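## Task

Take the orange jar out of the crowded tray and raise it. Every other jar must stay in the tray, and the tray must remain flat on the table. At the end, the grippers may hold or press nothing loose except the orange jar and the tray. The jar must be held motionless in the air, with its base more than a full jar height above the tops of the remaining jars. It must be gripped firmly, with the fingertips well below its lid, and touch nothing else.

## Robot and tools

Robot: two six-joint arms, left_arm and right_arm, each ending in a two-finger parallel gripper. Joint columns, in order: shoulder pan, shoulder lift, elbow, wrist 1, wrist 2, wrist 3. The names left and right are labels only and do not refer to sides of an image.

Frame: every reported pose uses one shared scene frame. The origin sits on the table top midway between the arms. +z is up, +x reaches out over the table, and left_arm stands on the +y side. Positions are in metres, orientation is a wxyz quaternion, and velocities are in m/s and rad/s. The printed hand position may be off from the true one, and the error grows at long reach.

Gripper geometry: the fingers point along the gripper's +z axis and open and close along its y axis. end_effector_position is the point between the pads when they are shut. Closed fingertips reach about 19 mm past that point; fully open ones reach about 6 mm. While closing, the tips move about 13 mm further from the arm, so leave that clearance above a surface. A flat block sticks out roughly 9 cm toward the gripper's +x side and turns with it.

Tool execute_actions: argument actions holds at most one item. An empty list only returns the state. An action is {"rows": [...], "steps": n}, where n is 1 to 15 control steps of 1/30 s each (15 by default). Each row is used for one step, and the final row repeats if there are fewer rows than steps. A wait is {"steps": n}, where n is at most 300. It sends nothing new and returns once n steps have passed since the previous result. The simulation keeps running while the reply is written. Optional pictures (true/false) controls whether camera images come back.

Row layout: one list of 18 numbers covering both arms, always complete even if only one arm moves. First come left_arm's six joint targets, then its gripper position, force_limit and speed. Then the same nine follow for right_arm. Joint values are absolute target angles in radians, in the same form as the Joint positions line, not offsets. Stated ranges: shoulder pan -3.142 to 3.142, shoulder lift -6.283 to 6.283, elbow 0.000 to 3.142, wrists 1-3 -6.283 to 6.283. A target more than 0.010 beyond a range end, and further out than the current angle, makes the whole call rejected, and nothing is sent. The real ends can differ by up to 0.010. A target beyond a real end is clipped, and the result may report "joint sent to its limit", possibly about an earlier action.

Gripper numbers are each in [-1, 1]. position: +1 is fully open (85 mm), about -0.8 is pads touching, and -1 closes until blocked. force_limit sets per-pad force: on a 40 mm object closed slowly, about 20 N at -1, 128 N at 0 and 235 N at +1. Thin or tiny objects receive less. speed sets how fast the gap changes: about 20 mm/s at -1, 85 at 0 and 150 at +1. Faster closing adds up to about 5 N (speed 0) or 12 N (speed +1). To keep a gripper unchanged, repeat its previous three numbers; a 0 counts as a real command. A changed force_limit or speed only applies after the position number changes by 0.01 or more. To lower the grip force, open first.

Gripping: command -1, keep sending it, and confirm object_status = 2. Status codes: 0 moving; 1 blocked while opening; 2 blocked while closing; 3 reached the target or pads met (a small item may still be held). Any new position resets the status to 0 briefly. If the object yields or slips, the fingers re-close on their own, except after a grip at force_limit -1, where the status stays 2 even if the object is lost. position_measured is in counts: 3 is fully open, about 78 is 60 mm, 130 is 40 mm, 180 is 20 mm, and 230 is pads touching.

Motion: commands are smoothed with about 0.17 s lag. Joint speed and acceleration are capped, so large moves may be unfinished when a result returns. Each step's target is kept near the measured angle: 0.394 rad for pan and lift, 0.493 for elbow, 0.69 for each wrist. If the targets would move the gripper over 100 mm from where it is, all of them are scaled back. Between calls the arms keep heading to the last row sent. They give that up once every arm has nearly stopped, or once a step is HELD. After that, only a new action restarts travel, though fingers already in motion finish.

Result lines: per-arm pose and velocities; Joint positions and Joint velocities per arm; Wrist force and Wrist torque (left_arm=[x y z] | right_arm=[x y z]) in each end effector's own axes. These show contacts and held weight, include a fixed offset (usually within 10 N) and noise (SD up to 3.7 N), and saturate near 200 N. "no reading" is normal at the start. HELD marks steps where the row was partly or wholly not sent. "joint command not followed" means a clearance check changed joint targets, while the rest of the row still ran.

Cameras: cam_high and cam_low (672x504), cam_left_wrist and cam_right_wrist (504x504, fisheye). Tool zoom_image takes camera (one of those names) and region [x0, y0, x1, y1] in image pixels, origin top-left, at most 504 by 504, and returns a closer view of the latest frame.

Tool finished_scene: argument scene, the current scene's number. It ends that scene irreversibly, reports success, and gives the next task. Replying without any tool call ends everything.

Avoid: knocking anything off the table; letting the arms collide or press on each other; drops, slips, slams and hard pushes. Contact torque at a joint's load limit (pan and lift 686, elbow 402, wrists 99.5 N m, held weight included), or any outside force of 150 N, freezes that arm for 10 s and skips the rest of the call. Holding loads heats motors: MOTOR HOT appears from 70 °C, and at 85 °C the brakes lock until the motors cool (OVER-TEMPERATURE FAULT). Brief outside tugs on held parts or pushes on loose objects can occur.

Each tool is called after "Request:" by a JSON object that holds its "api" and its "payload".

## Session

Request:
{"api": "execute_actions", "payload": {"actions": []}}

Scene clock: 0.00 s of 4400.00 s.
left_arm: end_effector_position=(+0.7258, +0.4385, +0.3194) position_measured=3 object_status=3 end_effector_quat_wxyz=(-0.033, +0.792, +0.435, -0.427) end_effector_velocity=(+0.001, -0.000, +0.000) end_effector_angular_velocity=(-0.000, -0.001, -0.000) | right_arm: end_effector_position=(+1.1937, +0.3785, +0.3834) position_measured=3 object_status=3 end_effector_quat_wxyz=(+0.111, -0.549, +0.630, +0.537) end_effector_velocity=(-0.000, -0.000, -0.001) end_effector_angular_velocity=(-0.000, -0.001, +0.001)
Joint positions: left_arm=[-0.346 -1.299  1.916 -1.462 -2.131  2.023] | right_arm=[ 0.193 -0.663  0.916 -1.421 -0.447 -1.363]
Joint velocities: left_arm=[-0.     0.    -0.001  0.    -0.     0.   ] | right_arm=[-0.    -0.     0.001 -0.001 -0.001 -0.001]
Motor temperatures (°C, as the motors report them): left_arm=[31 34 34 37 36 37] | right_arm=[34 32 33 37 36 36]
Wrist force (N, on the end effector, along its own x y z axes, offset not removed): no reading
Wrist torque (N m, same axes, about the end effector's origin, offset not removed): no reading

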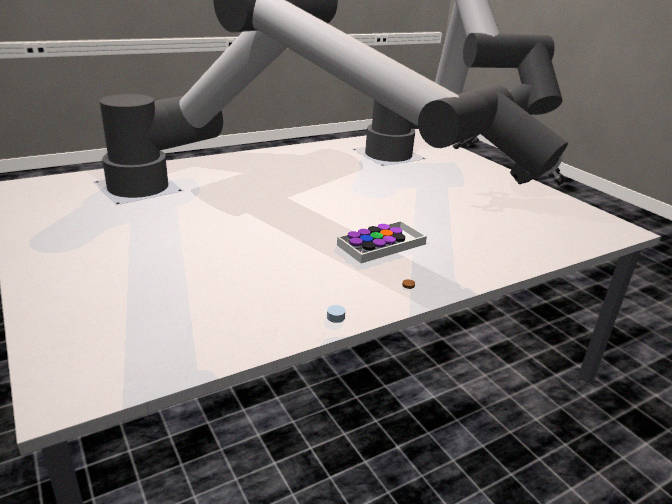

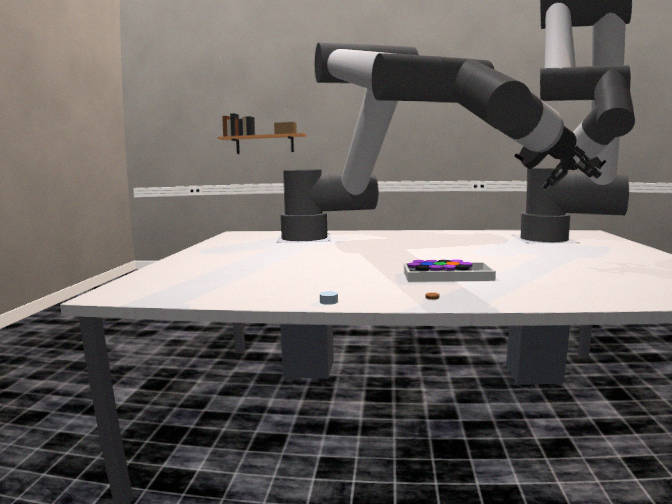

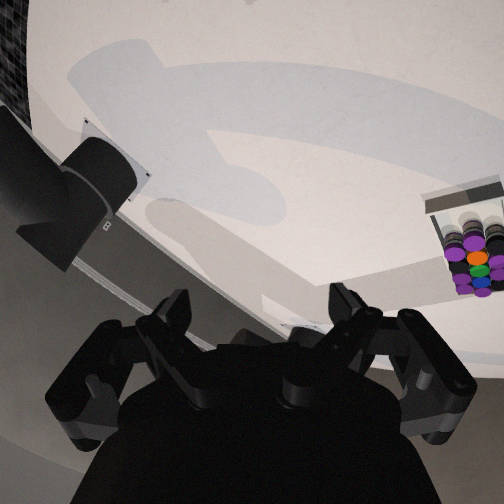

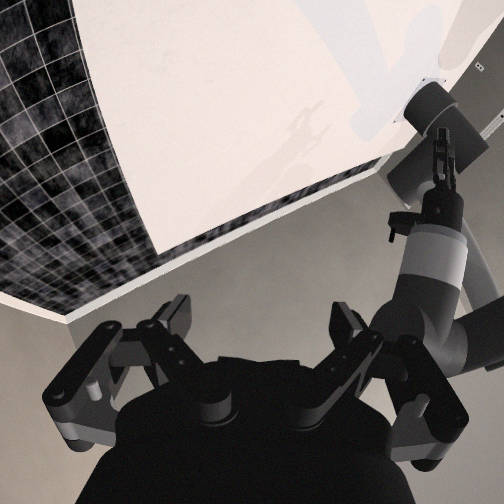

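Request:
{"api": "zoom_image", "payload": {"camera": "cam_high", "region": [320, 205, 440, 295]}}

Request:
{"api": "zoom_image", "payload": {"camera": "cam_left_wrist", "region": [384, 160, 504, 310]}}

Region (320, 205, 440, 295) of cam_high's 672x504 image, scaled by 4.200, with more detail than that image has; it fills the top 378 rows of this view, and the rest is white.

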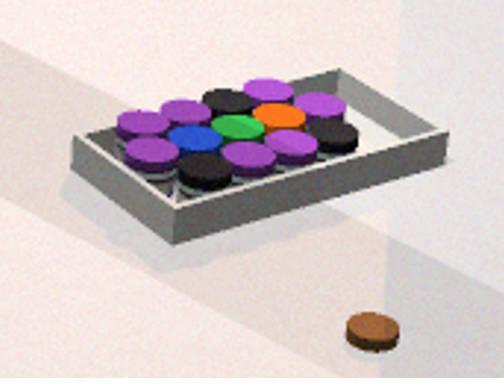

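Region (384, 160, 504, 310) of cam_left_wrist's 504x504 image, scaled by 3.360, with more detail than that image has; it fills the left 403 columns of this view, and the rest is white.

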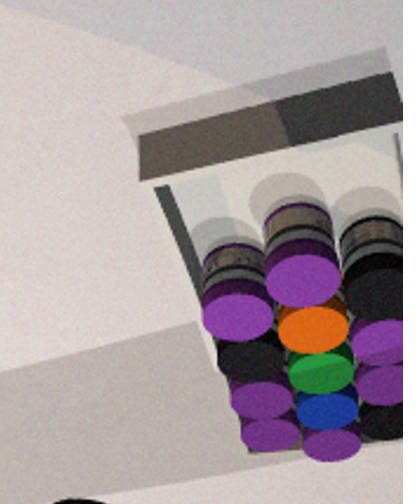

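Request:
{"api": "execute_actions", "payload": {"actions": [{"rows":[[0.35,-1.299,1.916,-1.462,-2.131,2.023,1,0,0,0.18,-0.75,0.916,-1.421,-1.2,-1.363,1,0,0]],"steps":15}], "pictures": false}}

Request:
{"api": "execute_actions", "payload": {"actions": [{"rows":[[0.35,-1.299,1.916,-1.462,-2.131,2.023,1,0,0,0.18,-1.38,1.935,-2.126,-1.571,-1.363,1,0,0]],"steps":15}], "pictures": false}}

Request:
{"api": "execute_actions", "payload": {"actions": [{"steps":60}]}}

Scene clock: 23.90 s of 4400.00 s.
left_arm: end_effector_position=(+0.7609, +0.6292, +0.3193) position_measured=3 object_status=3 end_effector_quat_wxyz=(+0.022, +0.730, +0.533, -0.427) end_effector_velocity=(+0.025, +0.448, +0.000) end_effector_angular_velocity=(-0.000, -0.002, +0.598) | right_arm: end_effector_position=(+1.1881, +0.2053, +0.3493) position_measured=3 object_status=3 end_effector_quat_wxyz=(-0.014, -0.684, +0.669, +0.291) end_effector_velocity=(+0.045, -0.329, -0.040) end_effector_angular_velocity=(-0.888, -0.380, +0.313)
Joint positions: left_arm=[-0.087 -1.299  1.916 -1.462 -2.131  2.023] | right_arm=[ 0.182 -0.739  0.916 -1.421 -1.069 -1.363]
Joint velocities: left_arm=[ 0.598  0.    -0.002 -0.     0.     0.   ] | right_arm=[-0.013 -0.085 -0.001  0.    -1.015 -0.   ]
Motor temperatures (°C, as the motors report them): left_arm=[31 34 34 37 36 37] | right_arm=[34 32 33 37 36 36]
Wrist force (N, on the end effector, along its own x y z axes, offset not removed): left_arm=[-10.7 4.2 3.8] | right_arm=[3.1 2.5 0.5]
Wrist torque (N m, same axes, about the end effector's origin, offset not removed): left_arm=[1.61 1.68 0.26] | right_arm=[0.55 0.09 0.64]
Steps of this call (steps 1 to 90: nothing new was sent; then 20.40 s passed at rest; steps 91 to 105: all 15 steps of this action). Readings (joint positions | what the end effector reports):
91: left_arm=[-0.346 -1.299 1.916 -1.462 -2.131 2.023] | right_arm=[0.193 -0.663 0.916 -1.421 -0.447 -1.363] | left_arm position_measured=3 object_status=3 | right_arm position_measured=3 object_status=3
92: left_arm=[-0.344 -1.299 1.916 -1.462 -2.131 2.023] | right_arm=[0.192 -0.665 0.916 -1.421 -0.449 -1.363] | left_arm position_measured=3 object_status=3 | right_arm position_measured=3 object_status=3
94: left_arm=[-0.310 -1.299 1.916 -1.462 -2.131 2.023] | right_arm=[0.190 -0.681 0.916 -1.421 -0.495 -1.363] | left_arm position_measured=3 object_status=3 | right_arm position_measured=3 object_status=3
98: left_arm=[-0.228 -1.299 1.916 -1.462 -2.131 2.023] | right_arm=[0.186 -0.707 0.916 -1.421 -0.723 -1.363] | left_arm position_measured=3 object_status=3 | right_arm position_measured=3 object_status=3
105: the state above

Scene clock: 24.40 s of 4400.00 s.
left_arm: end_effector_position=(+0.7388, +0.8535, +0.3192) position_measured=3 object_status=3 end_effector_quat_wxyz=(+0.086, +0.641, +0.637, -0.419) end_effector_velocity=(-0.111, +0.435, -0.000) end_effector_angular_velocity=(-0.000, +0.000, +0.598) | right_arm: end_effector_position=(+1.1174, +0.0676, +0.4735) position_measured=3 object_status=3 end_effector_quat_wxyz=(-0.051, +0.741, -0.665, -0.070) end_effector_velocity=(-0.328, -0.233, +0.197) end_effector_angular_velocity=(-0.204, -0.497, -0.008)
Joint positions: left_arm=[ 0.215 -1.299  1.916 -1.462 -2.131  2.023] | right_arm=[ 0.18  -1.056  1.297 -1.829 -1.399 -1.363]
Joint velocities: left_arm=[ 0.598  0.     0.    -0.     0.     0.   ] | right_arm=[-0.001 -0.656  0.838 -0.591 -0.348  0.001]
Motor temperatures (°C, as the motors report them): left_arm=[31 34 34 37 36 37] | right_arm=[34 32 33 37 36 36]
Wrist force (N, on the end effector, along its own x y z axes, offset not removed): left_arm=[-9.3 3.5 3.4] | right_arm=[1.1 1.4 0.0]
Wrist torque (N m, same axes, about the end effector's origin, offset not removed): left_arm=[1.43 1.61 0.29] | right_arm=[0.39 0.21 0.52]
Steps of this call (steps 1 to 15: all 15 steps of this action). Readings (joint positions | what the end effector reports):
1: left_arm=[-0.067 -1.299 1.916 -1.462 -2.131 2.023] | right_arm=[0.181 -0.742 0.916 -1.421 -1.100 -1.363] | left_arm position_measured=3 object_status=3 | right_arm position_measured=3 object_status=3
2: left_arm=[-0.047 -1.299 1.916 -1.462 -2.131 2.023] | right_arm=[0.181 -0.746 0.918 -1.423 -1.125 -1.363] | left_arm position_measured=3 object_status=3 | right_arm position_measured=3 object_status=3
4: left_arm=[-0.006 -1.299 1.916 -1.462 -2.131 2.023] | right_arm=[0.181 -0.783 0.960 -1.468 -1.185 -1.363] | left_arm position_measured=3 object_status=3 | right_arm position_measured=3 object_status=3
8: left_arm=[0.074 -1.299 1.916 -1.462 -2.131 2.023] | right_arm=[0.181 -0.891 1.092 -1.642 -1.289 -1.363] | left_arm position_measured=3 object_status=3 | right_arm position_measured=3 object_status=3
15: the state above

Scene clock: 26.40 s of 4400.00 s.
left_arm: end_effector_position=(+0.7072, +0.9496, +0.3191) position_measured=3 object_status=3 end_effector_quat_wxyz=(+0.114, +0.597, +0.679, -0.412) end_effector_velocity=(+0.001, -0.000, +0.001) end_effector_angular_velocity=(+0.000, -0.001, +0.000) | right_arm: end_effector_position=(+0.7983, -0.0991, +0.3512) position_measured=3 object_status=3 end_effector_quat_wxyz=(-0.000, +0.744, -0.669, +0.000) end_effector_velocity=(-0.001, +0.000, -0.000) end_effector_angular_velocity=(+0.000, +0.001, +0.000)
Joint positions: left_arm=[ 0.35  -1.299  1.916 -1.462 -2.131  2.023] | right_arm=[ 0.18  -1.38   1.935 -2.126 -1.571 -1.363]
Joint velocities: left_arm=[-0.    -0.001 -0.001 -0.    -0.    -0.   ] | right_arm=[ 0.    -0.     0.001  0.     0.001 -0.   ]
Motor temperatures (°C, as the motors report them): left_arm=[31 34 34 37 36 37] | right_arm=[34 32 33 37 36 36]
Wrist force (N, on the end effector, along its own x y z axes, offset not removed): left_arm=[-11.4 5.9 2.3] | right_arm=[1.2 3.4 -2.2]
Wrist torque (N m, same axes, about the end effector's origin, offset not removed): left_arm=[1.91 1.91 0.34] | right_arm=[0.75 0.29 0.66]
Steps of this call (steps 1 to 45: the robot went on to your last target; steps 46 to 60: nothing new was sent). Readings (joint positions | what the end effector reports):
1: left_arm=[0.235 -1.299 1.916 -1.462 -2.131 2.023] | right_arm=[0.180 -1.078 1.326 -1.849 -1.410 -1.363] | left_arm position_measured=3 object_status=3 | right_arm position_measured=3 object_status=3
2: left_arm=[0.255 -1.299 1.916 -1.462 -2.131 2.023] | right_arm=[0.180 -1.099 1.355 -1.868 -1.421 -1.363] | left_arm position_measured=3 object_status=3 | right_arm position_measured=3 object_status=3
4: left_arm=[0.292 -1.299 1.916 -1.462 -2.131 2.023] | right_arm=[0.180 -1.136 1.414 -1.902 -1.441 -1.363] | left_arm position_measured=3 object_status=3 | right_arm position_measured=3 object_status=3
8: left_arm=[0.330 -1.299 1.916 -1.462 -2.131 2.023] | right_arm=[0.180 -1.192 1.523 -1.953 -1.471 -1.363] | left_arm position_measured=3 object_status=3 | right_arm position_measured=3 object_status=3
60: the state above
All arms were judged still, so your last target was given up. Only a new action makes them travel on or press farther. Fingers that are still opening or closing keep moving.

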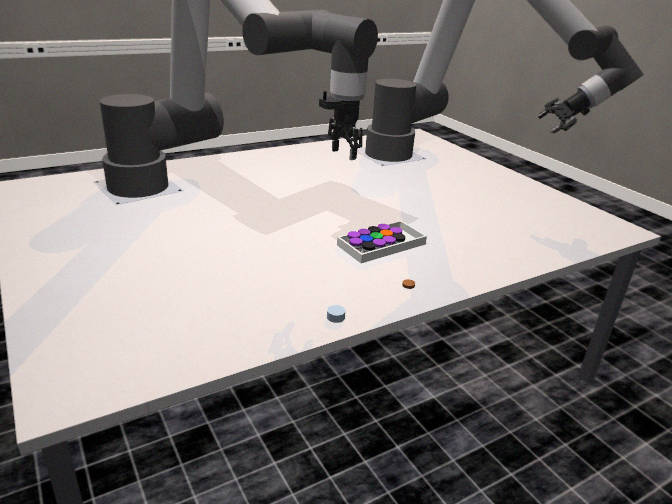

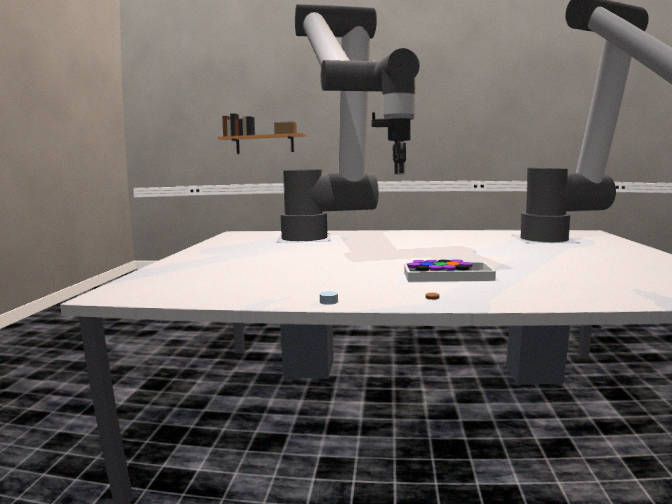

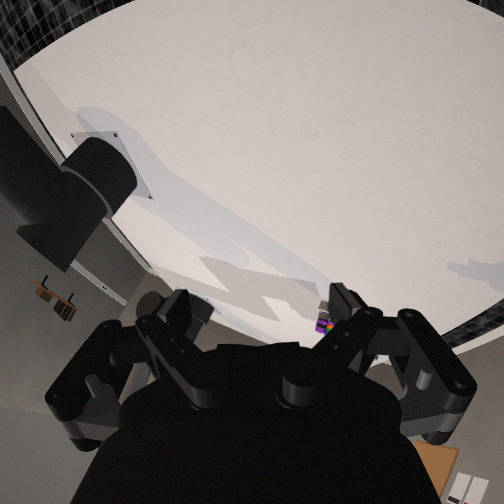

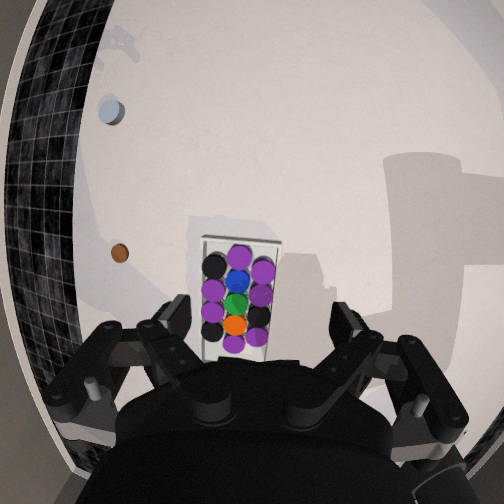

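Request:
{"api": "execute_actions", "payload": {"actions": [{"rows":[[0.35,-1.299,1.916,-1.462,-2.131,2.023,1,0,0,0.331,-1.1405,1.8463,-2.2766,-1.571,-1.212,1,0,0]],"steps":15}], "pictures": false}}

Request:
{"api": "execute_actions", "payload": {"actions": [{"steps":25}]}}

Scene clock: 35.63 s of 4400.00 s.
left_arm: end_effector_position=(+0.7072, +0.9496, +0.3191) position_measured=3 object_status=3 end_effector_quat_wxyz=(+0.114, +0.597, +0.679, -0.412) end_effector_velocity=(+0.001, +0.000, +0.001) end_effector_angular_velocity=(+0.001, -0.002, -0.000) | right_arm: end_effector_position=(+0.8323, +0.0505, +0.2276) position_measured=3 object_status=3 end_effector_quat_wxyz=(-0.001, +0.744, -0.669, +0.000) end_effector_velocity=(+0.016, +0.228, -0.219) end_effector_angular_velocity=(-0.005, +0.016, +0.002)
Joint positions: left_arm=[ 0.35  -1.299  1.916 -1.462 -2.131  2.023] | right_arm=[ 0.307 -1.18   1.86  -2.253 -1.571 -1.236]
Joint velocities: left_arm=[-0.    -0.    -0.002  0.     0.    -0.   ] | right_arm=[ 0.189  0.311 -0.109 -0.186  0.002  0.187]
Motor temperatures (°C, as the motors report them): left_arm=[31 34 34 37 36 37] | right_arm=[34 32 33 37 36 36]
Wrist force (N, on the end effector, along its own x y z axes, offset not removed): left_arm=[-9.3 2.9 5.0] | right_arm=[-3.9 0.2 8.0]
Wrist torque (N m, same axes, about the end effector's origin, offset not removed): left_arm=[1.27 1.54 0.30] | right_arm=[0.19 1.18 0.54]
Steps of this call (steps 1 to 90: nothing new was sent; then 5.73 s passed at rest; steps 91 to 105: all 15 steps of this action). Readings (joint positions | what the end effector reports):
91: left_arm=[0.350 -1.299 1.916 -1.462 -2.131 2.023] | right_arm=[0.180 -1.380 1.935 -2.126 -1.571 -1.363] | left_arm position_measured=3 object_status=3 | right_arm position_measured=3 object_status=3
92: left_arm=[0.350 -1.299 1.916 -1.462 -2.131 2.023] | right_arm=[0.182 -1.378 1.933 -2.128 -1.571 -1.361] | left_arm position_measured=3 object_status=3 | right_arm position_measured=3 object_status=3
94: left_arm=[0.350 -1.299 1.916 -1.462 -2.131 2.023] | right_arm=[0.203 -1.348 1.921 -2.149 -1.571 -1.340] | left_arm position_measured=3 object_status=3 | right_arm position_measured=3 object_status=3
98: left_arm=[0.350 -1.299 1.916 -1.462 -2.131 2.023] | right_arm=[0.243 -1.283 1.897 -2.189 -1.571 -1.300] | left_arm position_measured=3 object_status=3 | right_arm position_measured=3 object_status=3
105: the state above

Scene clock: 36.47 s of 4400.00 s.
left_arm: end_effector_position=(+0.7072, +0.9496, +0.3191) position_measured=3 object_status=3 end_effector_quat_wxyz=(+0.114, +0.597, +0.679, -0.412) end_effector_velocity=(-0.001, -0.000, -0.001) end_effector_angular_velocity=(-0.001, +0.002, +0.000) | right_arm: end_effector_position=(+0.8337, +0.0797, +0.1997) position_measured=3 object_status=3 end_effector_quat_wxyz=(+0.000, +0.744, -0.669, +0.000) end_effector_velocity=(+0.000, +0.000, -0.000) end_effector_angular_velocity=(-0.000, -0.000, +0.000)
Joint positions: left_arm=[ 0.35  -1.299  1.916 -1.462 -2.131  2.023] | right_arm=[ 0.331 -1.141  1.846 -2.277 -1.571 -1.212]
Joint velocities: left_arm=[ 0.     0.001  0.001 -0.    -0.    -0.   ] | right_arm=[ 0.     0.    -0.001 -0.    -0.    -0.   ]
Motor temperatures (°C, as the motors report them): left_arm=[31 34 34 37 36 37] | right_arm=[34 32 33 37 36 36]
Wrist force (N, on the end effector, along its own x y z axes, offset not removed): left_arm=[-11.9 2.5 0.6] | right_arm=[2.2 1.6 0.0]
Wrist torque (N m, same axes, about the end effector's origin, offset not removed): left_arm=[1.26 1.97 0.32] | right_arm=[0.41 0.08 0.56]
Steps of this call (steps 1 to 25: the robot went on to your last target). Readings (joint positions | what the end effector reports):
1: left_arm=[0.350 -1.299 1.916 -1.462 -2.131 2.023] | right_arm=[0.312 -1.171 1.857 -2.258 -1.571 -1.231] | left_arm position_measured=3 object_status=3 | right_arm position_measured=3 object_status=3
2: left_arm=[0.350 -1.299 1.916 -1.462 -2.131 2.023] | right_arm=[0.317 -1.164 1.855 -2.262 -1.571 -1.226] | left_arm position_measured=3 object_status=3 | right_arm position_measured=3 object_status=3
4: left_arm=[0.350 -1.299 1.916 -1.462 -2.131 2.023] | right_arm=[0.323 -1.154 1.851 -2.268 -1.571 -1.220] | left_arm position_measured=3 object_status=3 | right_arm position_measured=3 object_status=3
8: left_arm=[0.350 -1.299 1.916 -1.462 -2.131 2.023] | right_arm=[0.328 -1.145 1.848 -2.274 -1.571 -1.215] | left_arm position_measured=3 object_status=3 | right_arm position_measured=3 object_status=3
25: the state above

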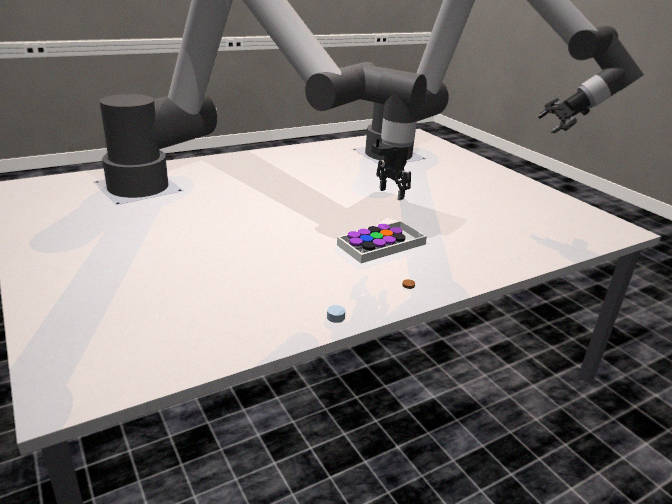

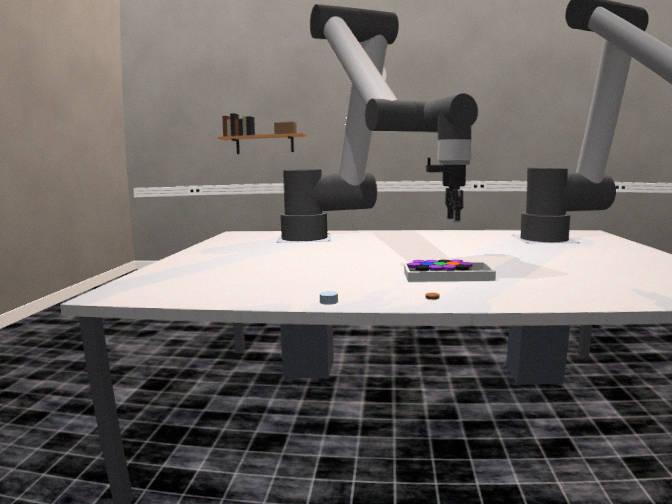

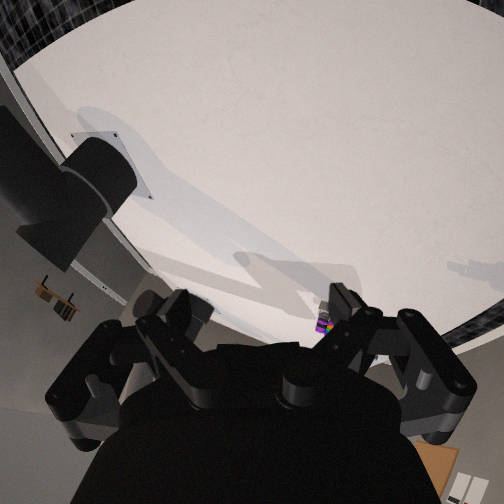

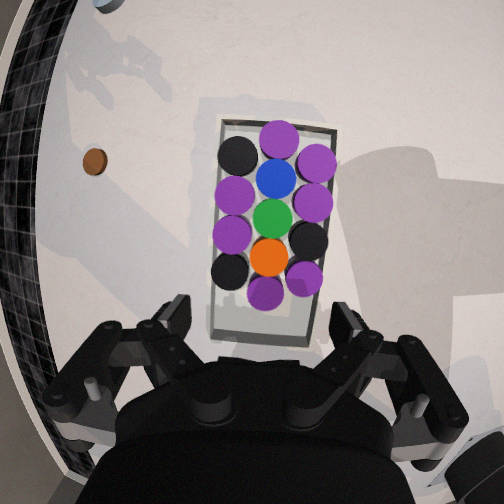

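Request:
{"api": "execute_actions", "payload": {"actions": [{"rows":[[0.35,-1.299,1.916,-1.462,-2.131,2.023,1,0,0,0.331,-1.0649,1.886,-2.392,-1.571,-1.212,1,0,0]],"steps":15}], "pictures": false}}

Request:
{"api": "execute_actions", "payload": {"actions": [{"steps":15}]}}

Request:
{"api": "zoom_image", "payload": {"camera": "cam_low", "region": [390, 190, 520, 300]}}

Request:
{"api": "zoom_image", "payload": {"camera": "cam_right_wrist", "region": [150, 150, 390, 390]}}

Scene clock: 44.97 s of 4400.00 s.
left_arm: end_effector_position=(+0.7072, +0.9496, +0.3191) position_measured=3 object_status=3 end_effector_quat_wxyz=(+0.114, +0.597, +0.679, -0.412) end_effector_velocity=(+0.001, +0.001, +0.001) end_effector_angular_velocity=(+0.001, -0.001, +0.001) | right_arm: end_effector_position=(+0.8338, +0.0798, +0.1126) position_measured=3 object_status=3 end_effector_quat_wxyz=(+0.000, +0.744, -0.669, +0.000) end_effector_velocity=(-0.000, +0.001, -0.024) end_effector_angular_velocity=(+0.005, -0.002, -0.000)
Joint positions: left_arm=[ 0.35  -1.299  1.916 -1.462 -2.131  2.023] | right_arm=[ 0.331 -1.068  1.885 -2.388 -1.571 -1.212]
Joint velocities: left_arm=[ 0.001  0.    -0.002 -0.     0.    -0.001] | right_arm=[ 0.     0.021  0.011 -0.036  0.003  0.   ]
Motor temperatures (°C, as the motors report them): left_arm=[31 34 34 37 36 37] | right_arm=[34 32 33 37 36 36]
Wrist force (N, on the end effector, along its own x y z axes, offset not removed): left_arm=[-12.1 1.9 1.9] | right_arm=[0.7 3.2 1.9]
Wrist torque (N m, same axes, about the end effector's origin, offset not removed): left_arm=[1.07 1.97 0.20] | right_arm=[0.83 0.33 0.60]
Steps of this call (steps 1 to 15: the robot went on to your last target; steps 16 to 90: nothing new was sent; then 5.00 s passed at rest; steps 91 to 105: all 15 steps of this action). Readings (joint positions | what the end effector reports):
91: left_arm=[0.350 -1.299 1.916 -1.462 -2.131 2.023] | right_arm=[0.331 -1.140 1.846 -2.277 -1.571 -1.212] | left_arm position_measured=3 object_status=3 | right_arm position_measured=3 object_status=3
92: left_arm=[0.350 -1.299 1.916 -1.462 -2.131 2.023] | right_arm=[0.331 -1.138 1.848 -2.279 -1.571 -1.212] | left_arm position_measured=3 object_status=3 | right_arm position_measured=3 object_status=3
94: left_arm=[0.350 -1.299 1.916 -1.462 -2.131 2.023] | right_arm=[0.331 -1.115 1.861 -2.311 -1.571 -1.212] | left_arm position_measured=3 object_status=3 | right_arm position_measured=3 object_status=3
98: left_arm=[0.350 -1.299 1.916 -1.462 -2.131 2.023] | right_arm=[0.331 -1.082 1.877 -2.363 -1.571 -1.212] | left_arm position_measured=3 object_status=3 | right_arm position_measured=3 object_status=3
105: the state above

Scene clock: 45.47 s of 4400.00 s.
left_arm: end_effector_position=(+0.7072, +0.9496, +0.3191) position_measured=3 object_status=3 end_effector_quat_wxyz=(+0.114, +0.597, +0.679, -0.412) end_effector_velocity=(+0.002, +0.001, +0.001) end_effector_angular_velocity=(+0.001, -0.003, +0.001) | right_arm: end_effector_position=(+0.8338, +0.0798, +0.1096) position_measured=3 object_status=3 end_effector_quat_wxyz=(-0.000, +0.744, -0.669, +0.000) end_effector_velocity=(+0.001, +0.001, +0.000) end_effector_angular_velocity=(+0.001, -0.002, -0.000)
Joint positions: left_arm=[ 0.35  -1.299  1.916 -1.462 -2.131  2.023] | right_arm=[ 0.331 -1.065  1.886 -2.392 -1.571 -1.212]
Joint velocities: left_arm=[ 0.001  0.    -0.003 -0.001  0.    -0.001] | right_arm=[ 0.     0.    -0.001 -0.001 -0.     0.   ]
Motor temperatures (°C, as the motors report them): left_arm=[31 34 34 37 36 37] | right_arm=[34 32 33 37 36 36]
Wrist force (N, on the end effector, along its own x y z axes, offset not removed): left_arm=[-9.5 3.2 1.6] | right_arm=[0.8 1.0 -1.4]
Wrist torque (N m, same axes, about the end effector's origin, offset not removed): left_arm=[1.43 1.49 0.22] | right_arm=[0.30 0.35 0.56]
Steps of this call (steps 1 to 15: the robot went on to your last target). Readings (joint positions | what the end effector reports):
1: left_arm=[0.350 -1.299 1.916 -1.462 -2.131 2.023] | right_arm=[0.331 -1.067 1.885 -2.389 -1.571 -1.212] | left_arm position_measured=3 object_status=3 | right_arm position_measured=3 object_status=3
2: left_arm=[0.350 -1.299 1.916 -1.462 -2.131 2.023] | right_arm=[0.331 -1.066 1.885 -2.389 -1.571 -1.212] | left_arm position_measured=3 object_status=3 | right_arm position_measured=3 object_status=3
4: left_arm=[0.350 -1.299 1.916 -1.462 -2.131 2.023] | right_arm=[0.331 -1.066 1.885 -2.390 -1.571 -1.212] | left_arm position_measured=3 object_status=3 | right_arm position_measured=3 object_status=3
8: left_arm=[0.350 -1.299 1.916 -1.462 -2.131 2.023] | right_arm=[0.331 -1.065 1.886 -2.391 -1.571 -1.212] | left_arm position_measured=3 object_status=3 | right_arm position_measured=3 object_status=3
15: the state above
All arms were judged still, so your last target was given up. Only a new action makes them travel on or press farther. Fingers that are still opening or closing keep moving.

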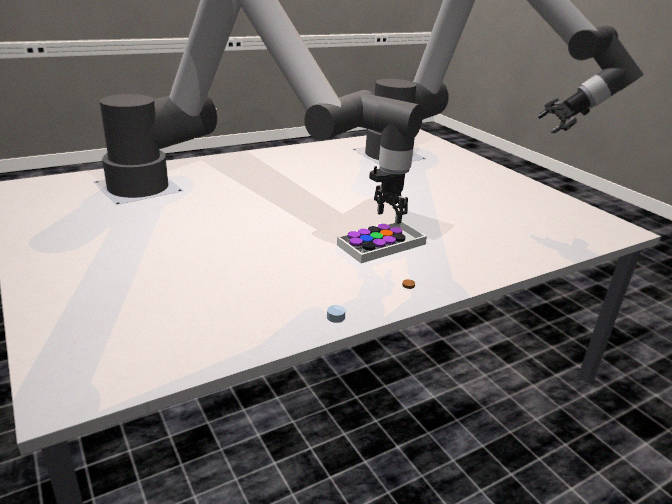

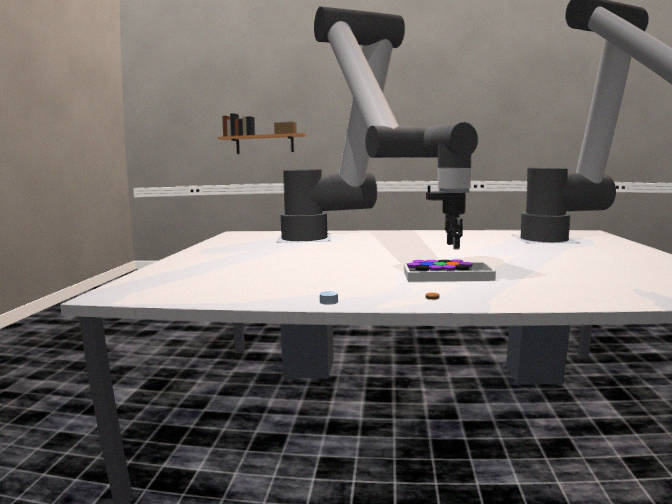

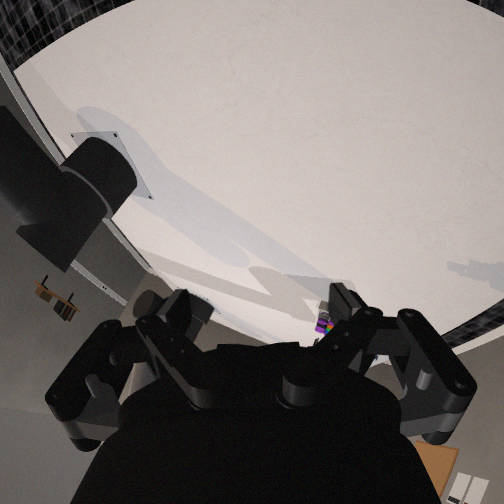

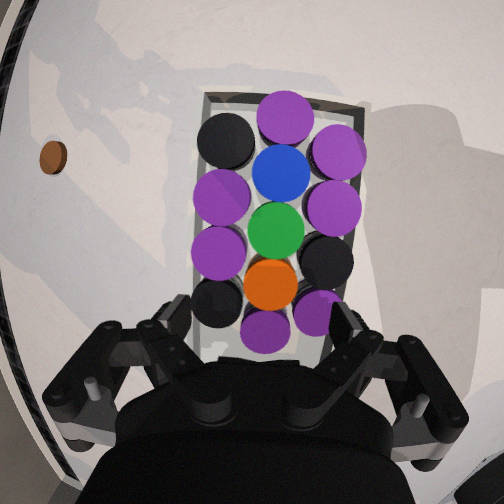

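Region (390, 190, 520, 300) of cam_low's 672x504 image, scaled by 3.877, with more detail than that image has; it fills the top 426 rows of this view, and the rest is white.

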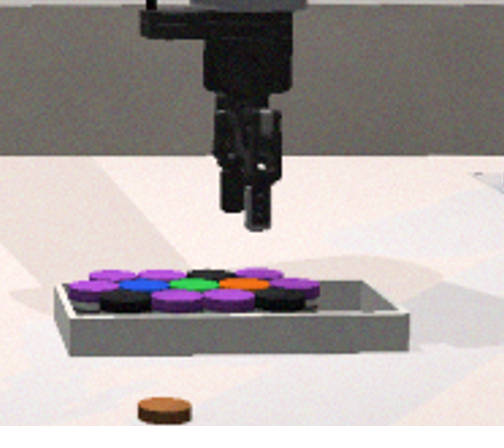

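Region (150, 150, 390, 390) of cam_right_wrist's 504x504 image, scaled by 2.100, with more detail than that image has.

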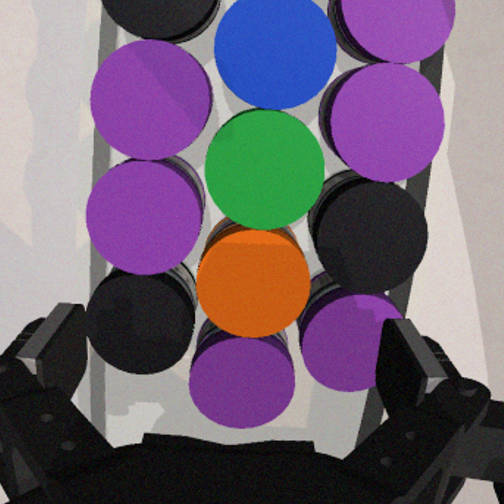

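Request:
{"api": "execute_actions", "payload": {"actions": [{"rows":[[0.35,-1.299,1.916,-1.462,-2.131,2.023,1,0,0,0.3762,-1.0152,1.8567,-2.4123,-1.571,-1.124,0.26,-0.8,0]],"steps":15}], "pictures": false}}

Request:
{"api": "execute_actions", "payload": {"actions": [{"steps":15}]}}

Request:
{"api": "zoom_image", "payload": {"camera": "cam_low", "region": [420, 220, 510, 290]}}

Request:
{"api": "zoom_image", "payload": {"camera": "cam_right_wrist", "region": [150, 150, 390, 390]}}

Scene clock: 69.23 s of 4400.00 s.
left_arm: end_effector_position=(+0.7072, +0.9496, +0.3191) position_measured=3 object_status=3 end_effector_quat_wxyz=(+0.114, +0.597, +0.679, -0.412) end_effector_velocity=(+0.000, -0.001, +0.000) end_effector_angular_velocity=(-0.000, +0.000, -0.001) | right_arm: end_effector_position=(+0.8260, +0.1292, +0.0789) position_measured=89 object_status=0 end_effector_quat_wxyz=(+0.000, +0.730, -0.684, +0.000) end_effector_velocity=(-0.004, +0.013, -0.010) end_effector_angular_velocity=(-0.002, +0.001, -0.013)
Joint positions: left_arm=[ 0.35  -1.299  1.916 -1.462 -2.131  2.023] | right_arm=[ 0.375 -1.017  1.858 -2.412 -1.571 -1.127]
Joint velocities: left_arm=[-0.001  0.    -0.     0.    -0.     0.   ] | right_arm=[ 0.013  0.014 -0.007 -0.004 -0.001  0.025]
Motor temperatures (°C, as the motors report them): left_arm=[31 34 34 37 36 37] | right_arm=[34 32 33 37 36 36]
Wrist force (N, on the end effector, along its own x y z axes, offset not removed): left_arm=[-11.3 4.2 1.3] | right_arm=[0.4 1.3 1.1]
Wrist torque (N m, same axes, about the end effector's origin, offset not removed): left_arm=[1.50 1.83 0.31] | right_arm=[0.32 0.38 0.42]
Steps of this call (steps 1 to 90: nothing new was sent; then 20.27 s passed at rest; steps 91 to 105: all 15 steps of this action). Readings (joint positions | what the end effector reports):
91: left_arm=[0.350 -1.299 1.916 -1.462 -2.131 2.023] | right_arm=[0.331 -1.065 1.886 -2.392 -1.571 -1.212] | left_arm position_measured=3 object_status=3 | right_arm position_measured=3 object_status=0
92: left_arm=[0.350 -1.299 1.916 -1.462 -2.131 2.023] | right_arm=[0.333 -1.063 1.885 -2.393 -1.571 -1.210] | left_arm position_measured=3 object_status=3 | right_arm position_measured=3 object_status=0
94: left_arm=[0.350 -1.299 1.916 -1.462 -2.131 2.023] | right_arm=[0.347 -1.047 1.875 -2.400 -1.571 -1.183] | left_arm position_measured=3 object_status=3 | right_arm position_measured=10 object_status=0
98: left_arm=[0.350 -1.299 1.916 -1.462 -2.131 2.023] | right_arm=[0.366 -1.026 1.863 -2.408 -1.571 -1.145] | left_arm position_measured=3 object_status=3 | right_arm position_measured=38 object_status=0
105: the state above

Scene clock: 69.73 s of 4400.00 s.
left_arm: end_effector_position=(+0.7072, +0.9496, +0.3191) position_measured=3 object_status=3 end_effector_quat_wxyz=(+0.114, +0.597, +0.679, -0.412) end_effector_velocity=(-0.001, -0.001, +0.000) end_effector_angular_velocity=(-0.000, +0.000, -0.000) | right_arm: end_effector_position=(+0.8257, +0.1310, +0.0778) position_measured=96 object_status=3 end_effector_quat_wxyz=(+0.000, +0.729, -0.684, +0.000) end_effector_velocity=(+0.000, +0.001, +0.000) end_effector_angular_velocity=(+0.001, -0.000, +0.002)
Joint positions: left_arm=[ 0.35  -1.299  1.916 -1.462 -2.131  2.023] | right_arm=[ 0.376 -1.015  1.857 -2.412 -1.571 -1.124]
Joint velocities: left_arm=[-0.    -0.001  0.001  0.     0.     0.   ] | right_arm=[ 0.     0.    -0.001 -0.     0.    -0.002]
Motor temperatures (°C, as the motors report them): left_arm=[31 34 34 37 36 37] | right_arm=[34 32 33 37 36 36]
Wrist force (N, on the end effector, along its own x y z axes, offset not removed): left_arm=[-4.8 7.6 2.9] | right_arm=[-1.7 1.1 3.2]
Wrist torque (N m, same axes, about the end effector's origin, offset not removed): left_arm=[2.23 0.86 0.35] | right_arm=[0.33 0.84 0.57]
Steps of this call (steps 1 to 15: the robot went on to your last target). Readings (joint positions | what the end effector reports):
1: left_arm=[0.350 -1.299 1.916 -1.462 -2.131 2.023] | right_arm=[0.375 -1.017 1.858 -2.412 -1.571 -1.127] | left_arm position_measured=3 object_status=3 | right_arm position_measured=92 object_status=0
2: left_arm=[0.350 -1.299 1.916 -1.462 -2.131 2.023] | right_arm=[0.375 -1.016 1.857 -2.412 -1.571 -1.126] | left_arm position_measured=3 object_status=3 | right_arm position_measured=94 object_status=0
4: left_arm=[0.350 -1.299 1.916 -1.462 -2.131 2.023] | right_arm=[0.376 -1.016 1.857 -2.412 -1.571 -1.125] | left_arm position_measured=3 object_status=3 | right_arm position_measured=95 object_status=0
8: left_arm=[0.350 -1.299 1.916 -1.462 -2.131 2.023] | right_arm=[0.376 -1.015 1.857 -2.412 -1.571 -1.124] | left_arm position_measured=3 object_status=3 | right_arm position_measured=96 object_status=0
15: the state above
All arms were judged still, so your last target was given up. Only a new action makes them travel on or press farther. Fingers that are still opening or closing keep moving.

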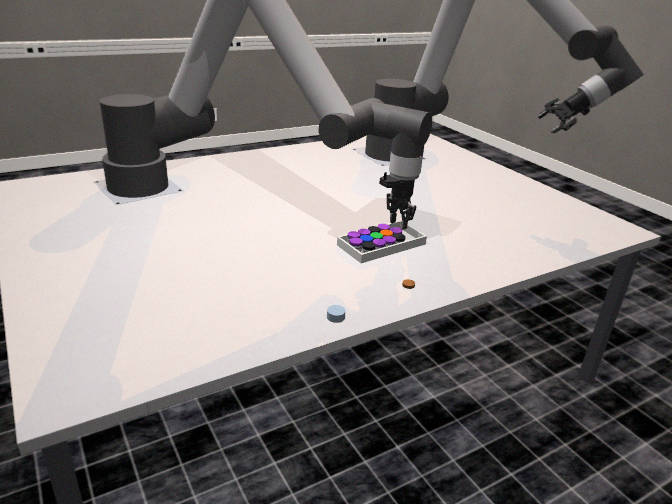

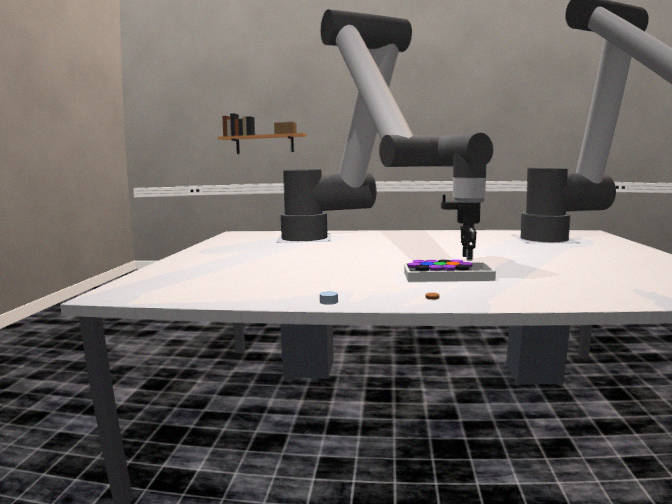

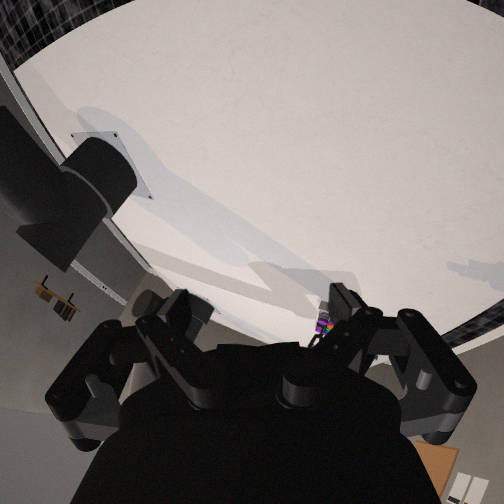

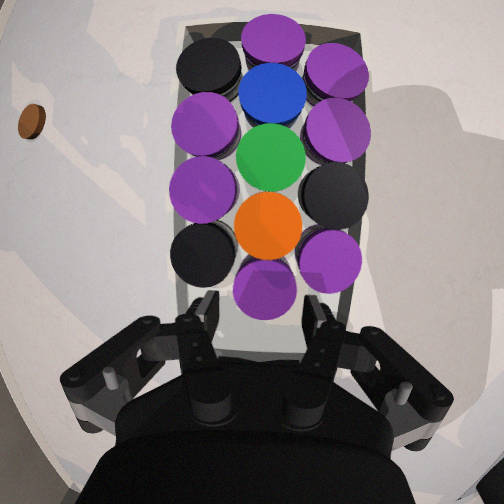

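Region (420, 220, 510, 290) of cam_low's 672x504 image, scaled by 5.600, with more detail than that image has.

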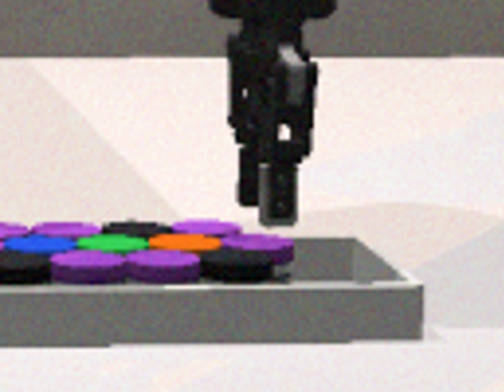

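Region (150, 150, 390, 390) of cam_right_wrist's 504x504 image, scaled by 2.100, with more detail than that image has.

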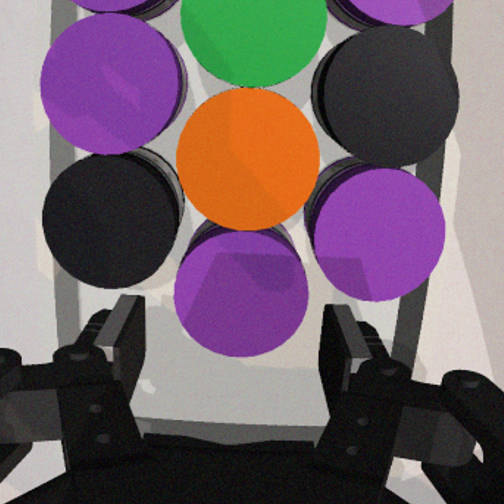

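Request:
{"api": "execute_actions", "payload": {"actions": [{"rows":[[0.35,-1.299,1.916,-1.462,-2.131,2.023,1,0,0,0.3813,-1.0144,1.8552,-2.4116,-1.571,-1.119,0.18,-0.8,0],[0.35,-1.299,1.916,-1.462,-2.131,2.023,1,0,0,0.3813,-1.0144,1.8552,-2.4116,-1.571,-1.119,0.18,-0.8,0],[0.35,-1.299,1.916,-1.462,-2.131,2.023,1,0,0,0.3813,-1.0144,1.8552,-2.4116,-1.571,-1.119,0.18,-0.8,0],[0.35,-1.299,1.916,-1.462,-2.131,2.023,1,0,0,0.3813,-1.006,1.858,-2.4228,-1.571,-1.119,0.18,-0.8,0],[0.35,-1.299,1.916,-1.462,-2.131,2.023,1,0,0,0.3813,-1.006,1.858,-2.4228,-1.571,-1.119,0.18,-0.8,0],[0.35,-1.299,1.916,-1.462,-2.131,2.023,1,0,0,0.3813,-1.006,1.858,-2.4228,-1.571,-1.119,0.18,-0.8,0],[0.35,-1.299,1.916,-1.462,-2.131,2.023,1,0,0,0.3813,-0.9975,1.8607,-2.434,-1.571,-1.119,0.18,-0.8,0]],"steps":15}]}}

Request:
{"api": "zoom_image", "payload": {"camera": "cam_right_wrist", "region": [150, 150, 390, 390]}}

Scene clock: 82.30 s of 4400.00 s.
left_arm: end_effector_position=(+0.7072, +0.9496, +0.3191) position_measured=3 object_status=3 end_effector_quat_wxyz=(+0.114, +0.597, +0.679, -0.412) end_effector_velocity=(+0.000, +0.000, +0.000) end_effector_angular_velocity=(+0.000, -0.001, -0.000) | right_arm: end_effector_position=(+0.8230, +0.1358, +0.0614) position_measured=107 object_status=3 end_effector_quat_wxyz=(+0.000, +0.729, -0.684, +0.000) end_effector_velocity=(-0.001, +0.000, -0.018) end_effector_angular_velocity=(-0.002, +0.001, +0.000)
Joint positions: left_arm=[ 0.35  -1.299  1.916 -1.462 -2.131  2.023] | right_arm=[ 0.381 -0.999  1.86  -2.431 -1.571 -1.119]
Joint velocities: left_arm=[ 0. -0. -0. -0.  0.  0.] | right_arm=[ 0.001  0.016  0.006 -0.02  -0.002  0.001]
Motor temperatures (°C, as the motors report them): left_arm=[31 34 34 37 36 37] | right_arm=[34 32 33 37 36 36]
Wrist force (N, on the end effector, along its own x y z axes, offset not removed): left_arm=[-9.6 6.5 5.5] | right_arm=[0.2 2.2 2.9]
Wrist torque (N m, same axes, about the end effector's origin, offset not removed): left_arm=[2.00 1.65 0.22] | right_arm=[0.44 0.46 0.63]
Steps of this call (steps 1 to 90: nothing new was sent; then 9.07 s passed at rest; steps 91 to 105: all 15 steps of this action). Readings (joint positions | what the end effector reports):
91: left_arm=[0.350 -1.299 1.916 -1.462 -2.131 2.023] | right_arm=[0.376 -1.015 1.857 -2.412 -1.571 -1.124] | left_arm position_measured=3 object_status=3 | right_arm position_measured=96 object_status=0
92: left_arm=[0.350 -1.299 1.916 -1.462 -2.131 2.023] | right_arm=[0.377 -1.015 1.857 -2.412 -1.571 -1.124] | left_arm position_measured=3 object_status=3 | right_arm position_measured=96 object_status=0
94: left_arm=[0.350 -1.299 1.916 -1.462 -2.131 2.023] | right_arm=[0.378 -1.015 1.856 -2.412 -1.571 -1.122] | left_arm position_measured=3 object_status=3 | right_arm position_measured=102 object_status=0
98: left_arm=[0.350 -1.299 1.916 -1.462 -2.131 2.023] | right_arm=[0.380 -1.010 1.857 -2.418 -1.571 -1.120] | left_arm position_measured=3 object_status=3 | right_arm position_measured=106 object_status=0
105: the state above

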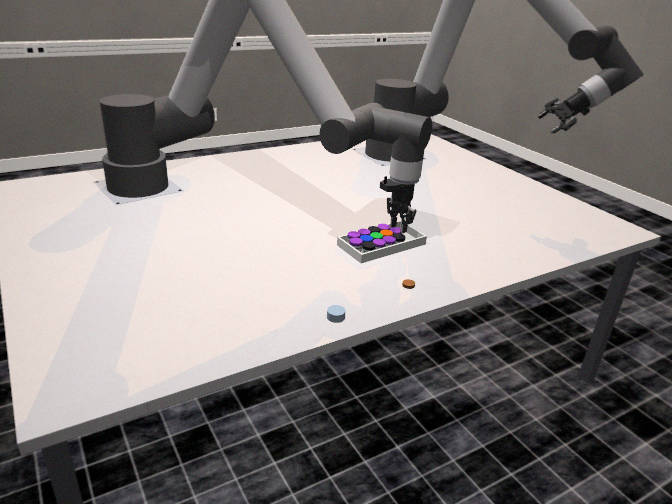

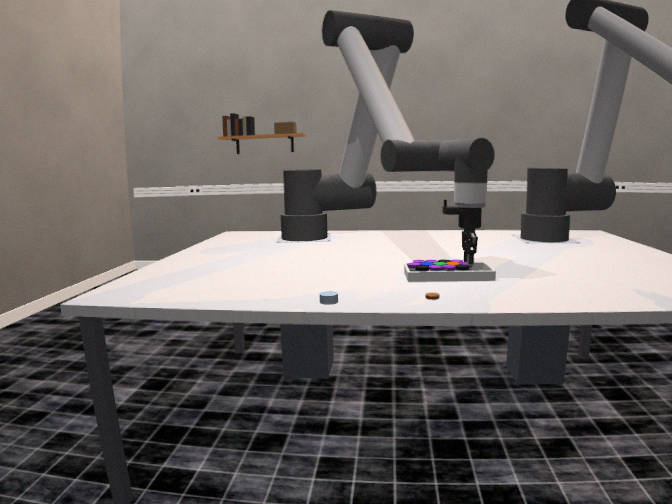

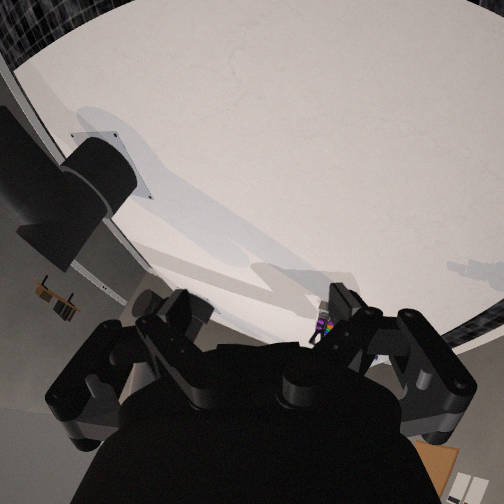

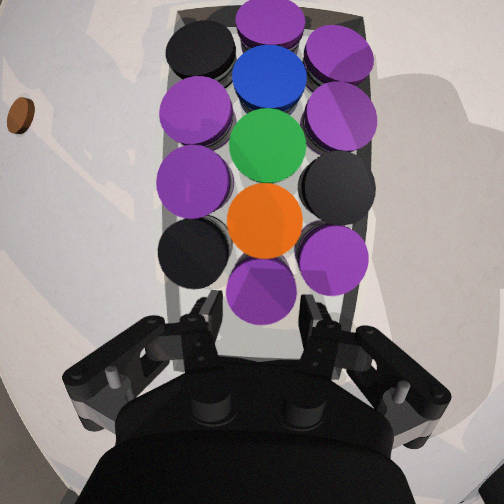

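Region (150, 150, 390, 390) of cam_right_wrist's 504x504 image, scaled by 2.100, with more detail than that image has.

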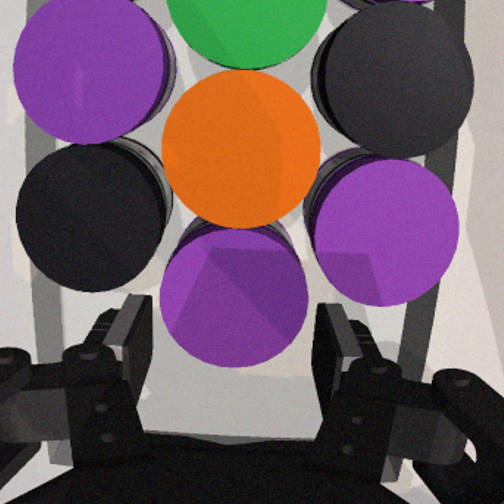

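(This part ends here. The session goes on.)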